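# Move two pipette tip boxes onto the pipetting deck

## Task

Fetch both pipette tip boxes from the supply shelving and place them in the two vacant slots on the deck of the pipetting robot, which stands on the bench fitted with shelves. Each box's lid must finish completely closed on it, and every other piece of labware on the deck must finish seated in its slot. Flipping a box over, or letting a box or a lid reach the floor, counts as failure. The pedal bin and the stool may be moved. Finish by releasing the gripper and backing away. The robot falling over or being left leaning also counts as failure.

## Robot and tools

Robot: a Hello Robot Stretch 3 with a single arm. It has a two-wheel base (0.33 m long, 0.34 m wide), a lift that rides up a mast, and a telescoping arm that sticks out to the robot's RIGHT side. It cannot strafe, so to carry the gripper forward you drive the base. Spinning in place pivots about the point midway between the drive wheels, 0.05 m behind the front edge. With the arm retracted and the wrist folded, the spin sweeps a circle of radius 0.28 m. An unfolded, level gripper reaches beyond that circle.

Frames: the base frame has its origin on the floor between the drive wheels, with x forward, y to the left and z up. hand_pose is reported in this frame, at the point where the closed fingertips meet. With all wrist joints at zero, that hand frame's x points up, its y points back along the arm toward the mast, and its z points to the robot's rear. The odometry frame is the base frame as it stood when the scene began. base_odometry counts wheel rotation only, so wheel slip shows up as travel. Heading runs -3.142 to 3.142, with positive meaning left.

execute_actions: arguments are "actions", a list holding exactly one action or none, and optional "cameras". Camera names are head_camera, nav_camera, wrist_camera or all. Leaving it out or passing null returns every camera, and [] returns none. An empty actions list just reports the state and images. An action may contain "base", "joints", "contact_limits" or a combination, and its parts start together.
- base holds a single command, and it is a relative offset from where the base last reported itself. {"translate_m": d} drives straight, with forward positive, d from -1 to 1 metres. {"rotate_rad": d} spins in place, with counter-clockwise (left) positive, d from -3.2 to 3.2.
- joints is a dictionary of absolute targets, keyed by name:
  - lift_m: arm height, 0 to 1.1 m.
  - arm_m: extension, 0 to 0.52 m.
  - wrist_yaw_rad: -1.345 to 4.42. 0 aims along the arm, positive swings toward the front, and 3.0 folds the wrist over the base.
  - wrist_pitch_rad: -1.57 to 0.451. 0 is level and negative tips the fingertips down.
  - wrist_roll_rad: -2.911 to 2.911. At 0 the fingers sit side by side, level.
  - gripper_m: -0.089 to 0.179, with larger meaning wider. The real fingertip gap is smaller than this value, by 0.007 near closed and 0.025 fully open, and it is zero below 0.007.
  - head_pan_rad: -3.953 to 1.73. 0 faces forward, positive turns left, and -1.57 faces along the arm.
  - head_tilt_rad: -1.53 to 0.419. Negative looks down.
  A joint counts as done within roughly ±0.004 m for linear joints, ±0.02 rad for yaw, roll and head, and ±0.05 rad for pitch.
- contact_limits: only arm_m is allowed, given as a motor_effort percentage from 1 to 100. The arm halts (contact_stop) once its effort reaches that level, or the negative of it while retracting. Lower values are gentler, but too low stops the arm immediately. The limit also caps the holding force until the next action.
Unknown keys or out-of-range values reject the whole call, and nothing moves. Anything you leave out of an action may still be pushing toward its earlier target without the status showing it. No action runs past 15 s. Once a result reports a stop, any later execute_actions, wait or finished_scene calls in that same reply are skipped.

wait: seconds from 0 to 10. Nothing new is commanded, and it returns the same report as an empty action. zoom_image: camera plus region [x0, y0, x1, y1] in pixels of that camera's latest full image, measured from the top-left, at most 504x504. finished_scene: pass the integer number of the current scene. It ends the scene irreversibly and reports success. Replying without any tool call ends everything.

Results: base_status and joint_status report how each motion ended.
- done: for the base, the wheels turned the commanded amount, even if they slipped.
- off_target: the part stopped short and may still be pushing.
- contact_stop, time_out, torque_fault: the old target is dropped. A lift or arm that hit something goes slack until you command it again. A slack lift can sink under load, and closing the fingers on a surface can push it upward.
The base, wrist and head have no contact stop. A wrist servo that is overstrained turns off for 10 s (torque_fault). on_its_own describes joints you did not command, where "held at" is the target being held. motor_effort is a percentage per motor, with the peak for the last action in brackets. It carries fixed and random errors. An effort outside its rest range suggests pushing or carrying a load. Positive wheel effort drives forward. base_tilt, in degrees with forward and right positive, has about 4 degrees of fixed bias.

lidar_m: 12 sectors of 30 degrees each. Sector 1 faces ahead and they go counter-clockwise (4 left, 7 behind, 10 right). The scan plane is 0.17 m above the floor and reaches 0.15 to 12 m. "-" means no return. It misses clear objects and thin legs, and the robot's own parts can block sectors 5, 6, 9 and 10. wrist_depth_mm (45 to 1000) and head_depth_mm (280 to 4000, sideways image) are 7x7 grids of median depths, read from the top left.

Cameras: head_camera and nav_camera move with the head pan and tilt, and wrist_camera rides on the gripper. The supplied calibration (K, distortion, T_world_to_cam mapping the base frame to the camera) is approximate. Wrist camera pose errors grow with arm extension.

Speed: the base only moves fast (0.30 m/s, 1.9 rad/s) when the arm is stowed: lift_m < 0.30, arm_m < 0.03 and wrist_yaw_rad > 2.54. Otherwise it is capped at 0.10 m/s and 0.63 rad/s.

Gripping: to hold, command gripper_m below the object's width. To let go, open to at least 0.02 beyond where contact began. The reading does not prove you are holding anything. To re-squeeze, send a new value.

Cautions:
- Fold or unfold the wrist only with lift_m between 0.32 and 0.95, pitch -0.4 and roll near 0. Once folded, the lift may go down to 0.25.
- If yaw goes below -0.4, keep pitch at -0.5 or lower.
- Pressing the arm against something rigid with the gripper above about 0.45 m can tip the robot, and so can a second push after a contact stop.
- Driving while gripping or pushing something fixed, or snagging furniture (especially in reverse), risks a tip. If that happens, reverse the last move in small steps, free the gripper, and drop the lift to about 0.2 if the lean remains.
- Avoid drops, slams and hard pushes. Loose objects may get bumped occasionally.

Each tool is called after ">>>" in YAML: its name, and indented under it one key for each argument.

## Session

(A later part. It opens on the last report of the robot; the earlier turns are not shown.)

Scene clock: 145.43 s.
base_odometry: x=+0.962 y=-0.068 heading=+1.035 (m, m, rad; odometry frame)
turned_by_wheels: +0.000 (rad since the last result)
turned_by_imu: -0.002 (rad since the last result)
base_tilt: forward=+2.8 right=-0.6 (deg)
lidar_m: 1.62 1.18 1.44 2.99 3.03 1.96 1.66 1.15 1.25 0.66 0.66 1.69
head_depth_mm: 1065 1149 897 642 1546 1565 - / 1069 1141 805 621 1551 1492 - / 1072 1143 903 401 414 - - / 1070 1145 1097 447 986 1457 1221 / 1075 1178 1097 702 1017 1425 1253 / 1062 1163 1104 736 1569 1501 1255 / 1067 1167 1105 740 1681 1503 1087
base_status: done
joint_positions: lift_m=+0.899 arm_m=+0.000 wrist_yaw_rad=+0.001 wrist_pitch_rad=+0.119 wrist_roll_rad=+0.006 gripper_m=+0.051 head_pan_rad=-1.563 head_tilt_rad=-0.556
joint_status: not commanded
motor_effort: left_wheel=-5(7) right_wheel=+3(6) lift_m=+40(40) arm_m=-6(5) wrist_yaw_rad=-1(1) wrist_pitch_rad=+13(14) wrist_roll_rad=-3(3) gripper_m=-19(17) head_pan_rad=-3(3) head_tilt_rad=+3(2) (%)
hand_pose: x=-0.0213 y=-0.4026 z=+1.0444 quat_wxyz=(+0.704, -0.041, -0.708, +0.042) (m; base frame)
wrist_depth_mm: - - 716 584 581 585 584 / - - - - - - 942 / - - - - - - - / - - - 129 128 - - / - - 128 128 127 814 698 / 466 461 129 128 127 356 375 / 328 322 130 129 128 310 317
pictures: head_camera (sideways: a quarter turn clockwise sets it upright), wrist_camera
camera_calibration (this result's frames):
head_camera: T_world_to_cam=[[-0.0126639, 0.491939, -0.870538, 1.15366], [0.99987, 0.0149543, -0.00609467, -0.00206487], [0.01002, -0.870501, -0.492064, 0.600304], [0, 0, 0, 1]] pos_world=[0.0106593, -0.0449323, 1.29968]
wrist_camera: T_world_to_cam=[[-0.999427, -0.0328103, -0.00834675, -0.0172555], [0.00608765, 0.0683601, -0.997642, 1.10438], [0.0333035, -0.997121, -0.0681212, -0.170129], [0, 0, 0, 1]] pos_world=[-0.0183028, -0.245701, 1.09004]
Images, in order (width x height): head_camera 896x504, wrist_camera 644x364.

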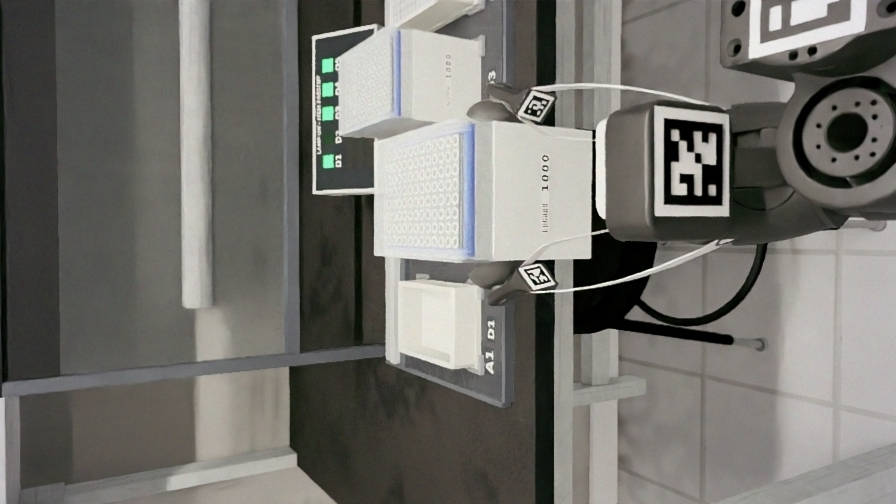

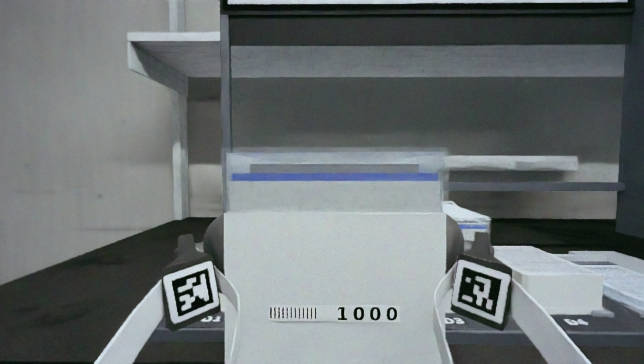

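Label position matches the previous placement. Repeat.

>>> execute_actions:
  actions:
    - {"joints":{"arm_m":0.22,"wrist_pitch_rad":0.04}}
  cameras: []

>>> execute_actions:
  actions:
    - {"joints":{"lift_m":0.876}}
  cameras: []

>>> execute_actions:
  actions:
    - {"joints":{"wrist_pitch_rad":0.0}}
  cameras: []

>>> execute_actions:
  actions:
    - {"joints":{"arm_m":0.229},"contact_limits":{"arm_m":11}}
  cameras: ["head_camera","wrist_camera"]

>>> zoom_image:
  camera: "head_camera"
  region: [310,140,530,320]

Scene clock: 151.00 s.
base_odometry: x=+0.962 y=-0.068 heading=+1.035 (m, m, rad; odometry frame)
turned_by_wheels: +0.000 (rad since the last result)
turned_by_imu: +0.000 (rad since the last result)
base_tilt: forward=+2.9 right=-0.4 (deg)
lidar_m: 1.61 1.18 1.43 2.98 3.03 1.96 1.66 1.15 1.25 0.66 0.66 1.69
head_depth_mm: 1065 1150 895 645 - 1496 1243 / 1067 1137 804 - - 1454 1249 / 1070 1136 809 - 998 1457 1248 / 1070 1144 1095 650 983 1414 1222 / 1073 1179 1101 702 1015 1423 1256 / 1064 1167 1105 737 1564 1503 1254 / 1065 1159 1101 739 1680 1501 1085
base_status: not commanded
joint_positions: lift_m=+0.899 arm_m=+0.220 wrist_yaw_rad=+0.001 wrist_pitch_rad=+0.002 wrist_roll_rad=+0.006 gripper_m=+0.051 head_pan_rad=-1.563 head_tilt_rad=-0.556
joint_status: all done
motor_effort: left_wheel=-5(5) right_wheel=+3(3) lift_m=+39(39) arm_m=+4(4) wrist_yaw_rad=-1(1) wrist_pitch_rad=+13(12) wrist_roll_rad=-2(3) gripper_m=-17(17) head_pan_rad=-3(3) head_tilt_rad=+3(2) (%)
hand_pose: x=-0.0213 y=-0.6210 z=+1.0143 quat_wxyz=(+0.705, +0.000, -0.709, +0.001) (m; base frame)
wrist_depth_mm: 798 770 782 784 772 778 763 / 830 772 810 807 804 800 787 / 863 819 822 781 777 762 763 / 857 852 778 129 129 364 837 / 478 441 128 128 127 171 156 / 331 263 129 128 127 137 135 / 206 225 129 129 128 169 137
pictures: none
No camera images: the call's "cameras" was empty. Leave "cameras" out to get every camera's image.

Scene clock: 151.97 s.
base_odometry: x=+0.962 y=-0.068 heading=+1.035 (m, m, rad; odometry frame)
turned_by_wheels: +0.000 (rad since the last result)
turned_by_imu: +0.000 (rad since the last result)
base_tilt: forward=+2.9 right=-0.4 (deg)
lidar_m: 1.62 1.18 1.43 2.99 3.04 1.96 1.66 1.15 1.25 0.66 0.66 1.69
head_depth_mm: 1062 1152 896 619 - 1452 1245 / 1066 1139 803 616 - 1449 1250 / 1070 1139 810 - - 1450 1247 / 1071 1142 1095 649 984 1419 1222 / 1074 1178 1097 703 1017 1415 1251 / 1062 1165 1104 738 1567 1503 1254 / 1064 1163 1106 740 1684 1500 1085
base_status: not commanded
joint_positions: lift_m=+0.877 arm_m=+0.220 wrist_yaw_rad=+0.001 wrist_pitch_rad=+0.005 wrist_roll_rad=+0.006 gripper_m=+0.051 head_pan_rad=-1.563 head_tilt_rad=-0.556
joint_status: all done
motor_effort: left_wheel=-5(5) right_wheel=+3(3) lift_m=+10(36) arm_m=+3(4) wrist_yaw_rad=-1(1) wrist_pitch_rad=+12(13) wrist_roll_rad=-3(3) gripper_m=-18(18) head_pan_rad=-3(4) head_tilt_rad=+3(3) (%)
hand_pose: x=-0.0213 y=-0.6210 z=+0.9926 quat_wxyz=(+0.705, -0.001, -0.709, +0.002) (m; base frame)
wrist_depth_mm: 795 778 809 777 792 786 780 / 827 783 801 785 804 796 800 / 837 840 830 792 787 792 803 / 860 759 684 128 128 195 168 / 424 388 128 127 127 149 131 / 245 242 129 128 127 137 133 / 150 162 130 129 129 169 136
pictures: none
No camera images: the call's "cameras" was empty. Leave "cameras" out to get every camera's image.

Scene clock: 152.50 s.
base_odometry: x=+0.962 y=-0.068 heading=+1.035 (m, m, rad; odometry frame)
turned_by_wheels: +0.000 (rad since the last result)
turned_by_imu: +0.000 (rad since the last result)
base_tilt: forward=+3.0 right=-0.5 (deg)
lidar_m: 1.61 1.18 1.44 2.99 3.04 1.96 1.66 1.14 1.25 0.66 0.66 1.69
head_depth_mm: 1065 1151 895 620 - 1445 1246 / 1068 1137 802 617 - 1453 1253 / 1069 1141 809 606 - 1456 1252 / 1074 1142 1095 649 987 1412 1222 / 1073 1179 1100 704 1020 1421 1252 / 1061 1165 1101 738 1571 1502 1253 / 1065 1165 1105 738 1677 1505 1081
base_status: not commanded
joint_positions: lift_m=+0.877 arm_m=+0.220 wrist_yaw_rad=+0.001 wrist_pitch_rad=-0.017 wrist_roll_rad=+0.006 gripper_m=+0.051 head_pan_rad=-1.563 head_tilt_rad=-0.556
joint_status: all done
motor_effort: left_wheel=-4(4) right_wheel=+3(3) lift_m=+10(10) arm_m=+3(3) wrist_yaw_rad=-1(1) wrist_pitch_rad=+6(11) wrist_roll_rad=-3(3) gripper_m=-18(19) head_pan_rad=-3(4) head_tilt_rad=+3(3) (%)
hand_pose: x=-0.0213 y=-0.6205 z=+0.9870 quat_wxyz=(+0.705, +0.006, -0.709, -0.006) (m; base frame)
wrist_depth_mm: 786 767 780 788 785 764 759 / 813 768 799 796 796 789 785 / 828 830 825 836 753 734 820 / 868 615 534 126 126 172 140 / 396 372 127 126 125 149 130 / 213 240 128 128 127 137 134 / 144 162 132 131 130 169 138
pictures: none
No camera images: the call's "cameras" was empty. Leave "cameras" out to get every camera's image.

Scene clock: 153.30 s.
base_odometry: x=+0.962 y=-0.068 heading=+1.035 (m, m, rad; odometry frame)
turned_by_wheels: +0.000 (rad since the last result)
turned_by_imu: +0.000 (rad since the last result)
base_tilt: forward=+2.9 right=-0.6 (deg)
lidar_m: 1.62 1.18 1.44 2.99 3.02 1.96 1.66 1.15 1.24 0.66 0.66 1.68
head_depth_mm: 1063 1152 895 620 - 1448 1248 / 1066 1140 804 616 - 1457 1248 / 1071 1140 808 - - 1457 1248 / 1074 1141 1095 650 987 1414 1228 / 1072 1172 1095 704 1016 1422 1251 / 1061 1168 1103 737 1569 1499 1252 / 1066 1169 1106 739 1674 1500 1088
base_status: not commanded
joint_positions: lift_m=+0.877 arm_m=+0.229 wrist_yaw_rad=+0.001 wrist_pitch_rad=-0.017 wrist_roll_rad=+0.006 gripper_m=+0.051 head_pan_rad=-1.563 head_tilt_rad=-0.556
joint_status: all done
motor_effort: left_wheel=-4(4) right_wheel=+3(3) lift_m=+10(10) arm_m=+5(3) wrist_yaw_rad=-1(1) wrist_pitch_rad=+6(6) wrist_roll_rad=-2(3) gripper_m=-16(17) head_pan_rad=-3(4) head_tilt_rad=+3(3) (%)
contact_limits: arm_m 11 (drawing in: default 31, maximum 50; extending or still: default 41, maximum 67)
hand_pose: x=-0.0213 y=-0.6294 z=+0.9869 quat_wxyz=(+0.705, +0.007, -0.709, -0.006) (m; base frame)
wrist_depth_mm: 769 776 757 778 765 760 760 / 813 798 787 785 778 785 783 / 835 757 812 814 749 748 824 / 849 698 539 126 126 172 139 / 398 378 127 126 125 149 122 / 213 240 128 128 127 137 124 / 184 169 132 130 131 169 128
pictures: head_camera (sideways: a quarter turn clockwise sets it upright), wrist_camera
camera_calibration (this result's frames):
head_camera: T_world_to_cam=[[-0.0126638, 0.491921, -0.870548, 1.15367], [0.99987, 0.0149542, -0.00609482, -0.00206468], [0.0100202, -0.870511, -0.492046, 0.600281], [0, 0, 0, 1]] pos_world=[0.0106593, -0.0449324, 1.29968]
wrist_camera: T_world_to_cam=[[-0.99943, -0.0313048, -0.0126358, -0.0200189], [0.00601938, 0.203049, -0.97915, 1.12907], [0.0332178, -0.978668, -0.202745, -0.25578], [0, 0, 0, 1]] pos_world=[-0.0183073, -0.480206, 1.05341]
Images, in order (width x height): head_camera 896x504, wrist_camera 644x364.

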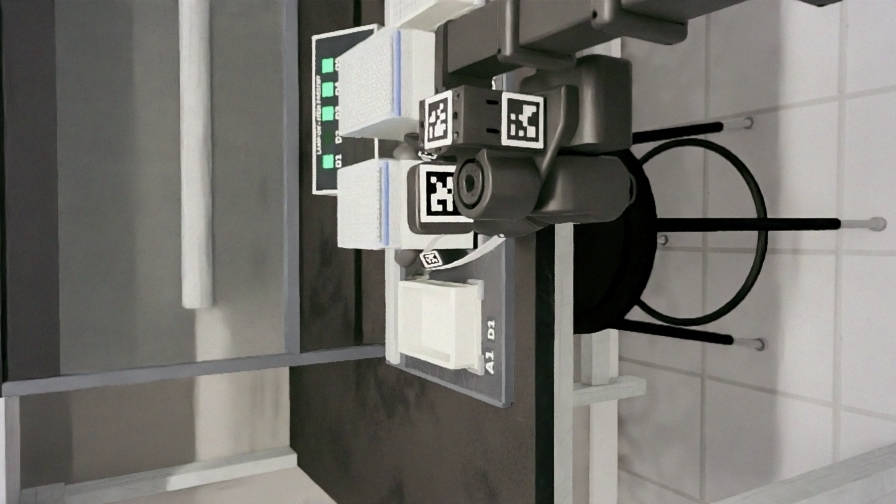

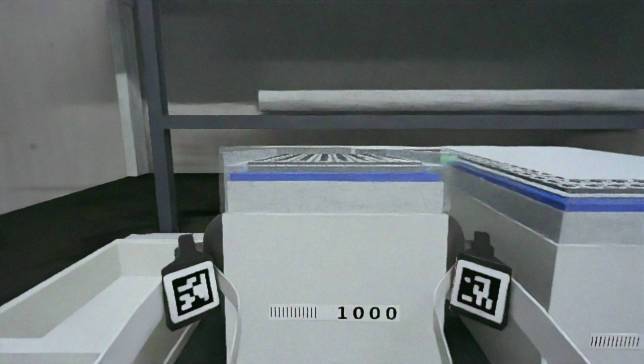

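Region (310, 140, 530, 320) of head_camera's 896x504 image, scaled by 2.291, with more detail than that image has; it fills the top 412 rows of this view, and the rest is white.

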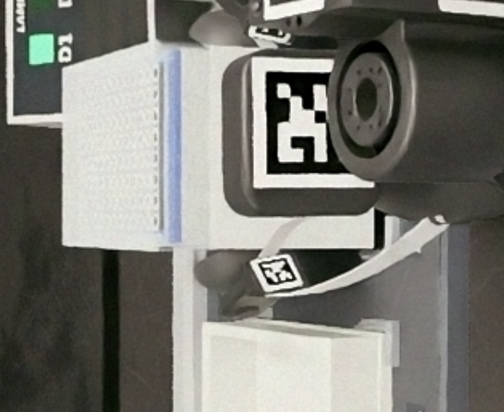

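>>> execute_actions:
  actions:
    - {"joints":{"wrist_pitch_rad":-0.045}}
  cameras: []

>>> execute_actions:
  actions:
    - {"joints":{"gripper_m":0.112}}
  cameras: []

>>> execute_actions:
  actions:
    - {"joints":{"arm_m":0.0,"head_pan_rad":-1.8}}
  cameras: ["head_camera","wrist_camera"]

>>> zoom_image:
  camera: "wrist_camera"
  region: [150,90,644,260]

Scene clock: 157.07 s.
base_odometry: x=+0.962 y=-0.068 heading=+1.035 (m, m, rad; odometry frame)
turned_by_wheels: +0.000 (rad since the last result)
turned_by_imu: +0.000 (rad since the last result)
base_tilt: forward=+2.8 right=-0.5 (deg)
lidar_m: 1.62 1.18 1.43 2.98 3.03 1.95 1.65 1.15 1.25 0.66 0.66 1.69
head_depth_mm: 1064 1145 895 620 - 1447 1241 / 1066 1137 805 620 - 1455 1250 / 1067 1141 817 - - 1453 1243 / 1070 1141 1098 650 986 1421 1224 / 1075 1173 1100 704 1017 1425 1251 / 1063 1165 1101 738 1568 1504 1256 / 1067 1166 1108 740 1671 1502 1085
base_status: not commanded
joint_positions: lift_m=+0.877 arm_m=+0.229 wrist_yaw_rad=+0.001 wrist_pitch_rad=-0.050 wrist_roll_rad=+0.006 gripper_m=+0.051 head_pan_rad=-1.563 head_tilt_rad=-0.556
joint_status: all done
motor_effort: left_wheel=-4(5) right_wheel=+4(3) lift_m=+9(10) arm_m=+4(4) wrist_yaw_rad=-1(1) wrist_pitch_rad=+2(8) wrist_roll_rad=-3(3) gripper_m=-18(18) head_pan_rad=-3(3) head_tilt_rad=+2(2) (%)
hand_pose: x=-0.0213 y=-0.6283 z=+0.9784 quat_wxyz=(+0.705, +0.018, -0.709, -0.018) (m; base frame)
wrist_depth_mm: 787 726 764 776 761 770 759 / 809 773 811 775 784 780 766 / 842 773 830 351 352 348 807 / 867 594 467 123 123 159 125 / 352 253 125 124 123 145 122 / 195 221 129 128 128 137 125 / 137 155 135 133 133 163 131
pictures: none
No camera images: the call's "cameras" was empty. Leave "cameras" out to get every camera's image.

Scene clock: 158.17 s.
base_odometry: x=+0.962 y=-0.068 heading=+1.035 (m, m, rad; odometry frame)
turned_by_wheels: +0.000 (rad since the last result)
turned_by_imu: +0.000 (rad since the last result)
base_tilt: forward=+2.8 right=-0.5 (deg)
lidar_m: 1.62 1.18 1.44 2.99 3.03 1.96 1.66 1.15 1.24 0.66 0.66 1.69
head_depth_mm: 1065 1148 895 620 - 1450 1251 / 1066 1138 802 620 - 1453 1246 / 1071 1140 820 - - 1457 1251 / 1072 1143 1095 650 985 1412 1223 / 1074 1177 1098 703 1017 1417 1254 / 1061 1165 1097 738 1560 1494 1257 / 1066 1163 1106 740 1674 1501 1083
base_status: not commanded
joint_positions: lift_m=+0.877 arm_m=+0.229 wrist_yaw_rad=+0.000 wrist_pitch_rad=-0.060 wrist_roll_rad=+0.006 gripper_m=+0.112 head_pan_rad=-1.563 head_tilt_rad=-0.556
joint_status: all done
motor_effort: left_wheel=-5(5) right_wheel=+4(4) lift_m=+9(10) arm_m=+4(4) wrist_yaw_rad=-1(2) wrist_pitch_rad=+6(5) wrist_roll_rad=-2(2) gripper_m=+2(79) head_pan_rad=-3(3) head_tilt_rad=+3(2) (%)
hand_pose: x=-0.0213 y=-0.6280 z=+0.9759 quat_wxyz=(+0.705, +0.022, -0.708, -0.022) (m; base frame)
wrist_depth_mm: 776 724 767 767 748 755 750 / 801 777 787 735 731 731 715 / 836 769 816 350 347 348 346 / 852 562 445 121 121 159 120 / 344 250 124 122 122 145 121 / 194 220 128 127 127 - 125 / 136 151 135 133 132 156 131
pictures: none
No camera images: the call's "cameras" was empty. Leave "cameras" out to get every camera's image.

Scene clock: 161.10 s.
base_odometry: x=+0.962 y=-0.068 heading=+1.035 (m, m, rad; odometry frame)
turned_by_wheels: +0.000 (rad since the last result)
turned_by_imu: +0.000 (rad since the last result)
base_tilt: forward=+2.9 right=-0.5 (deg)
lidar_m: 1.62 1.18 1.44 2.99 3.02 1.96 1.66 1.15 1.25 0.66 0.66 1.68
head_depth_mm: 1166 1253 1014 707 1730 1540 - / 1144 1227 1019 677 1661 1535 - / 1115 1210 956 661 1680 1536 - / 1095 1180 814 650 985 1503 - / 1074 1145 812 625 671 - - / 1049 1120 1031 643 608 1427 1257 / 1030 1110 1035 706 601 1467 1254
base_status: not commanded
joint_positions: lift_m=+0.877 arm_m=+0.000 wrist_yaw_rad=+0.000 wrist_pitch_rad=-0.062 wrist_roll_rad=+0.006 gripper_m=+0.112 head_pan_rad=-1.793 head_tilt_rad=-0.556
joint_status: all done
motor_effort: left_wheel=-5(5) right_wheel=+3(4) lift_m=+10(10) arm_m=-5(6) wrist_yaw_rad=-1(1) wrist_pitch_rad=+6(6) wrist_roll_rad=-3(3) gripper_m=+1(2) head_pan_rad=-3(23) head_tilt_rad=+2(2) (%)
hand_pose: x=-0.0214 y=-0.3995 z=+0.9755 quat_wxyz=(+0.705, +0.022, -0.708, -0.022) (m; base frame)
wrist_depth_mm: - 974 988 963 969 979 969 / - - - - 989 - 981 / - - - 346 442 - - / - 563 443 356 357 363 451 / 344 337 323 322 322 337 320 / 347 325 346 345 344 - 341 / - - - 706 - - -
pictures: head_camera (sideways: a quarter turn clockwise sets it upright), wrist_camera
camera_calibration (this result's frames):
head_camera: T_world_to_cam=[[0.0996393, 0.481773, -0.870613, 1.15307], [0.977016, -0.21308, -0.00609581, -0.00192398], [-0.188447, -0.849995, -0.491931, 0.601341], [0, 0, 0, 1]] pos_world=[0.00030971, -0.0447907, 1.29968]
wrist_camera: T_world_to_cam=[[-0.999439, -0.0304372, -0.0139856, -0.0113735], [0.00604957, 0.246643, -0.969087, 1.07881], [0.0329458, -0.968628, -0.246321, 0.0134069], [0, 0, 0, 1]] pos_world=[-0.0183352, -0.253442, 1.04861]
Images, in order (width x height): head_camera 896x504, wrist_camera 644x364.

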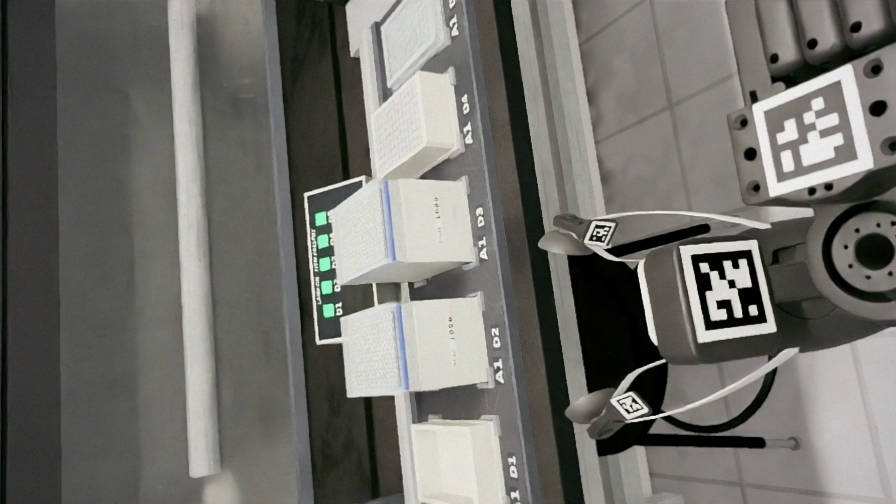

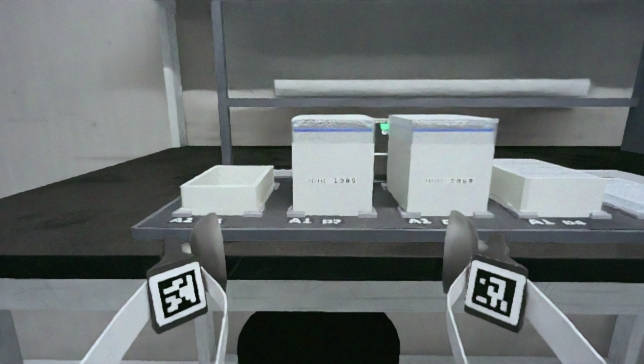

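Region (150, 90, 644, 260) of wrist_camera's 644x364 image, scaled by 1.020; it fills the top 173 rows of this view, and the rest is white.

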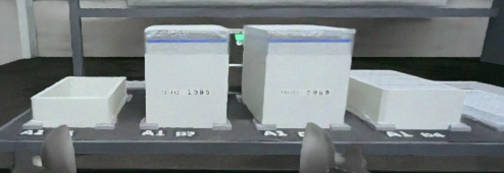

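>>> execute_actions:
  actions:
    - {"base":{"rotate_rad":-1.0}}
  cameras: []

>>> execute_actions:
  actions:
    - {"base":{"translate_m":-0.2},"joints":{"head_pan_rad":-0.65}}
  cameras: ["head_camera"]

Scene clock: 165.43 s.
base_odometry: x=+0.962 y=-0.068 heading=+0.036 (m, m, rad; odometry frame)
turned_by_wheels: -1.000 (rad since the last result)
turned_by_imu: -0.991 (rad since the last result)
base_tilt: forward=+2.9 right=-0.5 (deg)
lidar_m: 0.66 1.66 1.62 1.18 1.51 2.99 2.92 1.96 1.66 1.15 0.91 0.66
head_depth_mm: 1729 1883 2068 2235 1850 1536 - / 1783 1952 2143 2309 1869 1538 - / 1859 2032 2236 2381 1868 1535 - / 1910 2109 2340 2483 1861 1581 - / 1998 2185 2316 2170 1692 - - / 2002 2129 1105 2280 1941 1506 1256 / 1740 1824 1105 860 1876 1508 1257
base_status: done
joint_positions: lift_m=+0.877 arm_m=+0.000 wrist_yaw_rad=+0.000 wrist_pitch_rad=-0.062 wrist_roll_rad=+0.006 gripper_m=+0.112 head_pan_rad=-1.793 head_tilt_rad=-0.556
joint_status: not commanded
motor_effort: left_wheel=+4(9) right_wheel=-2(4) lift_m=+10(10) arm_m=-5(6) wrist_yaw_rad=-1(1) wrist_pitch_rad=+6(6) wrist_roll_rad=-3(3) gripper_m=+1(0) head_pan_rad=-4(2) head_tilt_rad=+3(2) (%)
hand_pose: x=-0.0214 y=-0.3995 z=+0.9755 quat_wxyz=(+0.705, +0.022, -0.708, -0.022) (m; base frame)
wrist_depth_mm: 927 613 - - - - - / 887 656 - - - - - / 933 678 - - - - - / 513 534 600 831 - - - / 348 422 - - - - - / 380 - - - - - - / - - - - - - -
pictures: none
No camera images: the call's "cameras" was empty. Leave "cameras" out to get every camera's image.

Scene clock: 168.83 s.
base_odometry: x=+0.763 y=-0.075 heading=+0.036 (m, m, rad; odometry frame)
turned_by_wheels: +0.000 (rad since the last result)
turned_by_imu: +0.001 (rad since the last result)
base_tilt: forward=+2.8 right=-0.5 (deg)
lidar_m: 0.86 1.77 1.41 1.20 1.67 2.83 2.78 1.78 1.54 1.16 1.41 0.84
head_depth_mm: 1241 1325 984 822 1787 1493 1250 / 1233 1314 1091 814 1803 1485 1248 / 1221 1305 954 797 1744 1498 1248 / 1214 1294 782 787 1684 1465 1249 / 1207 1282 922 786 1189 1421 1254 / 1196 1279 933 775 1354 1460 1258 / 1195 1289 980 769 1713 1500 1257
base_status: done
joint_positions: lift_m=+0.877 arm_m=+0.000 wrist_yaw_rad=+0.000 wrist_pitch_rad=-0.062 wrist_roll_rad=+0.006 gripper_m=+0.112 head_pan_rad=-0.657 head_tilt_rad=-0.556
joint_status: all done
motor_effort: left_wheel=+4(6) right_wheel=-1(4) lift_m=+9(10) arm_m=-4(5) wrist_yaw_rad=-1(1) wrist_pitch_rad=+6(6) wrist_roll_rad=-3(3) gripper_m=+1(1) head_pan_rad=+4(43) head_tilt_rad=+3(3) (%)
hand_pose: x=-0.0214 y=-0.3995 z=+0.9755 quat_wxyz=(+0.705, +0.022, -0.708, -0.022) (m; base frame)
wrist_depth_mm: 605 - - - - - - / 663 - - - - - - / 695 - - - - - - / 566 635 789 - - - - / 518 - - - - - - / - - - - - - - / - - - - - - -
pictures: head_camera (sideways: a quarter turn clockwise sets it upright)
camera_calibration (this result's frames):
head_camera: T_world_to_cam=[[-0.3949, 0.293359, -0.870629, 1.15611], [0.604945, 0.796244, -0.00609604, 0.000345964], [0.691444, -0.52909, -0.491903, 0.595938], [0, 0, 0, 1]] pos_world=[0.0442798, -0.0241256, 1.29968]
Images, in order (width x height): head_camera 896x504.

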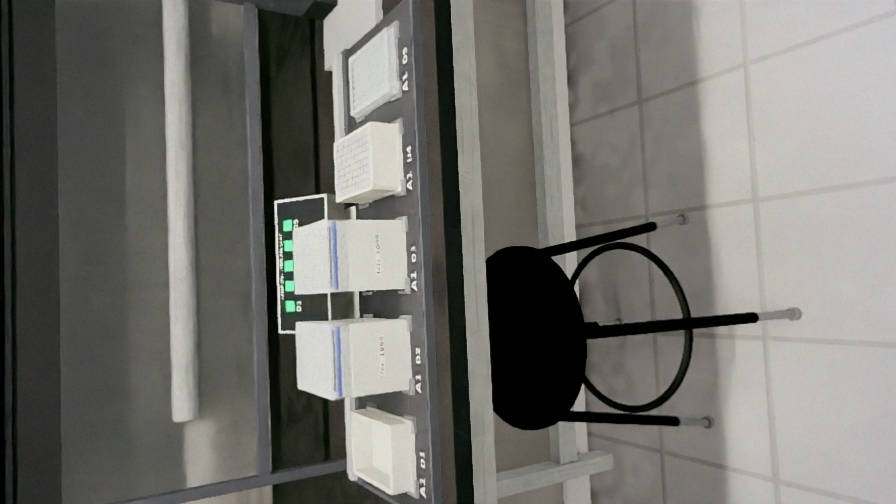

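>>> finished_scene:
  scene: 2

The scene is finished: the task was done.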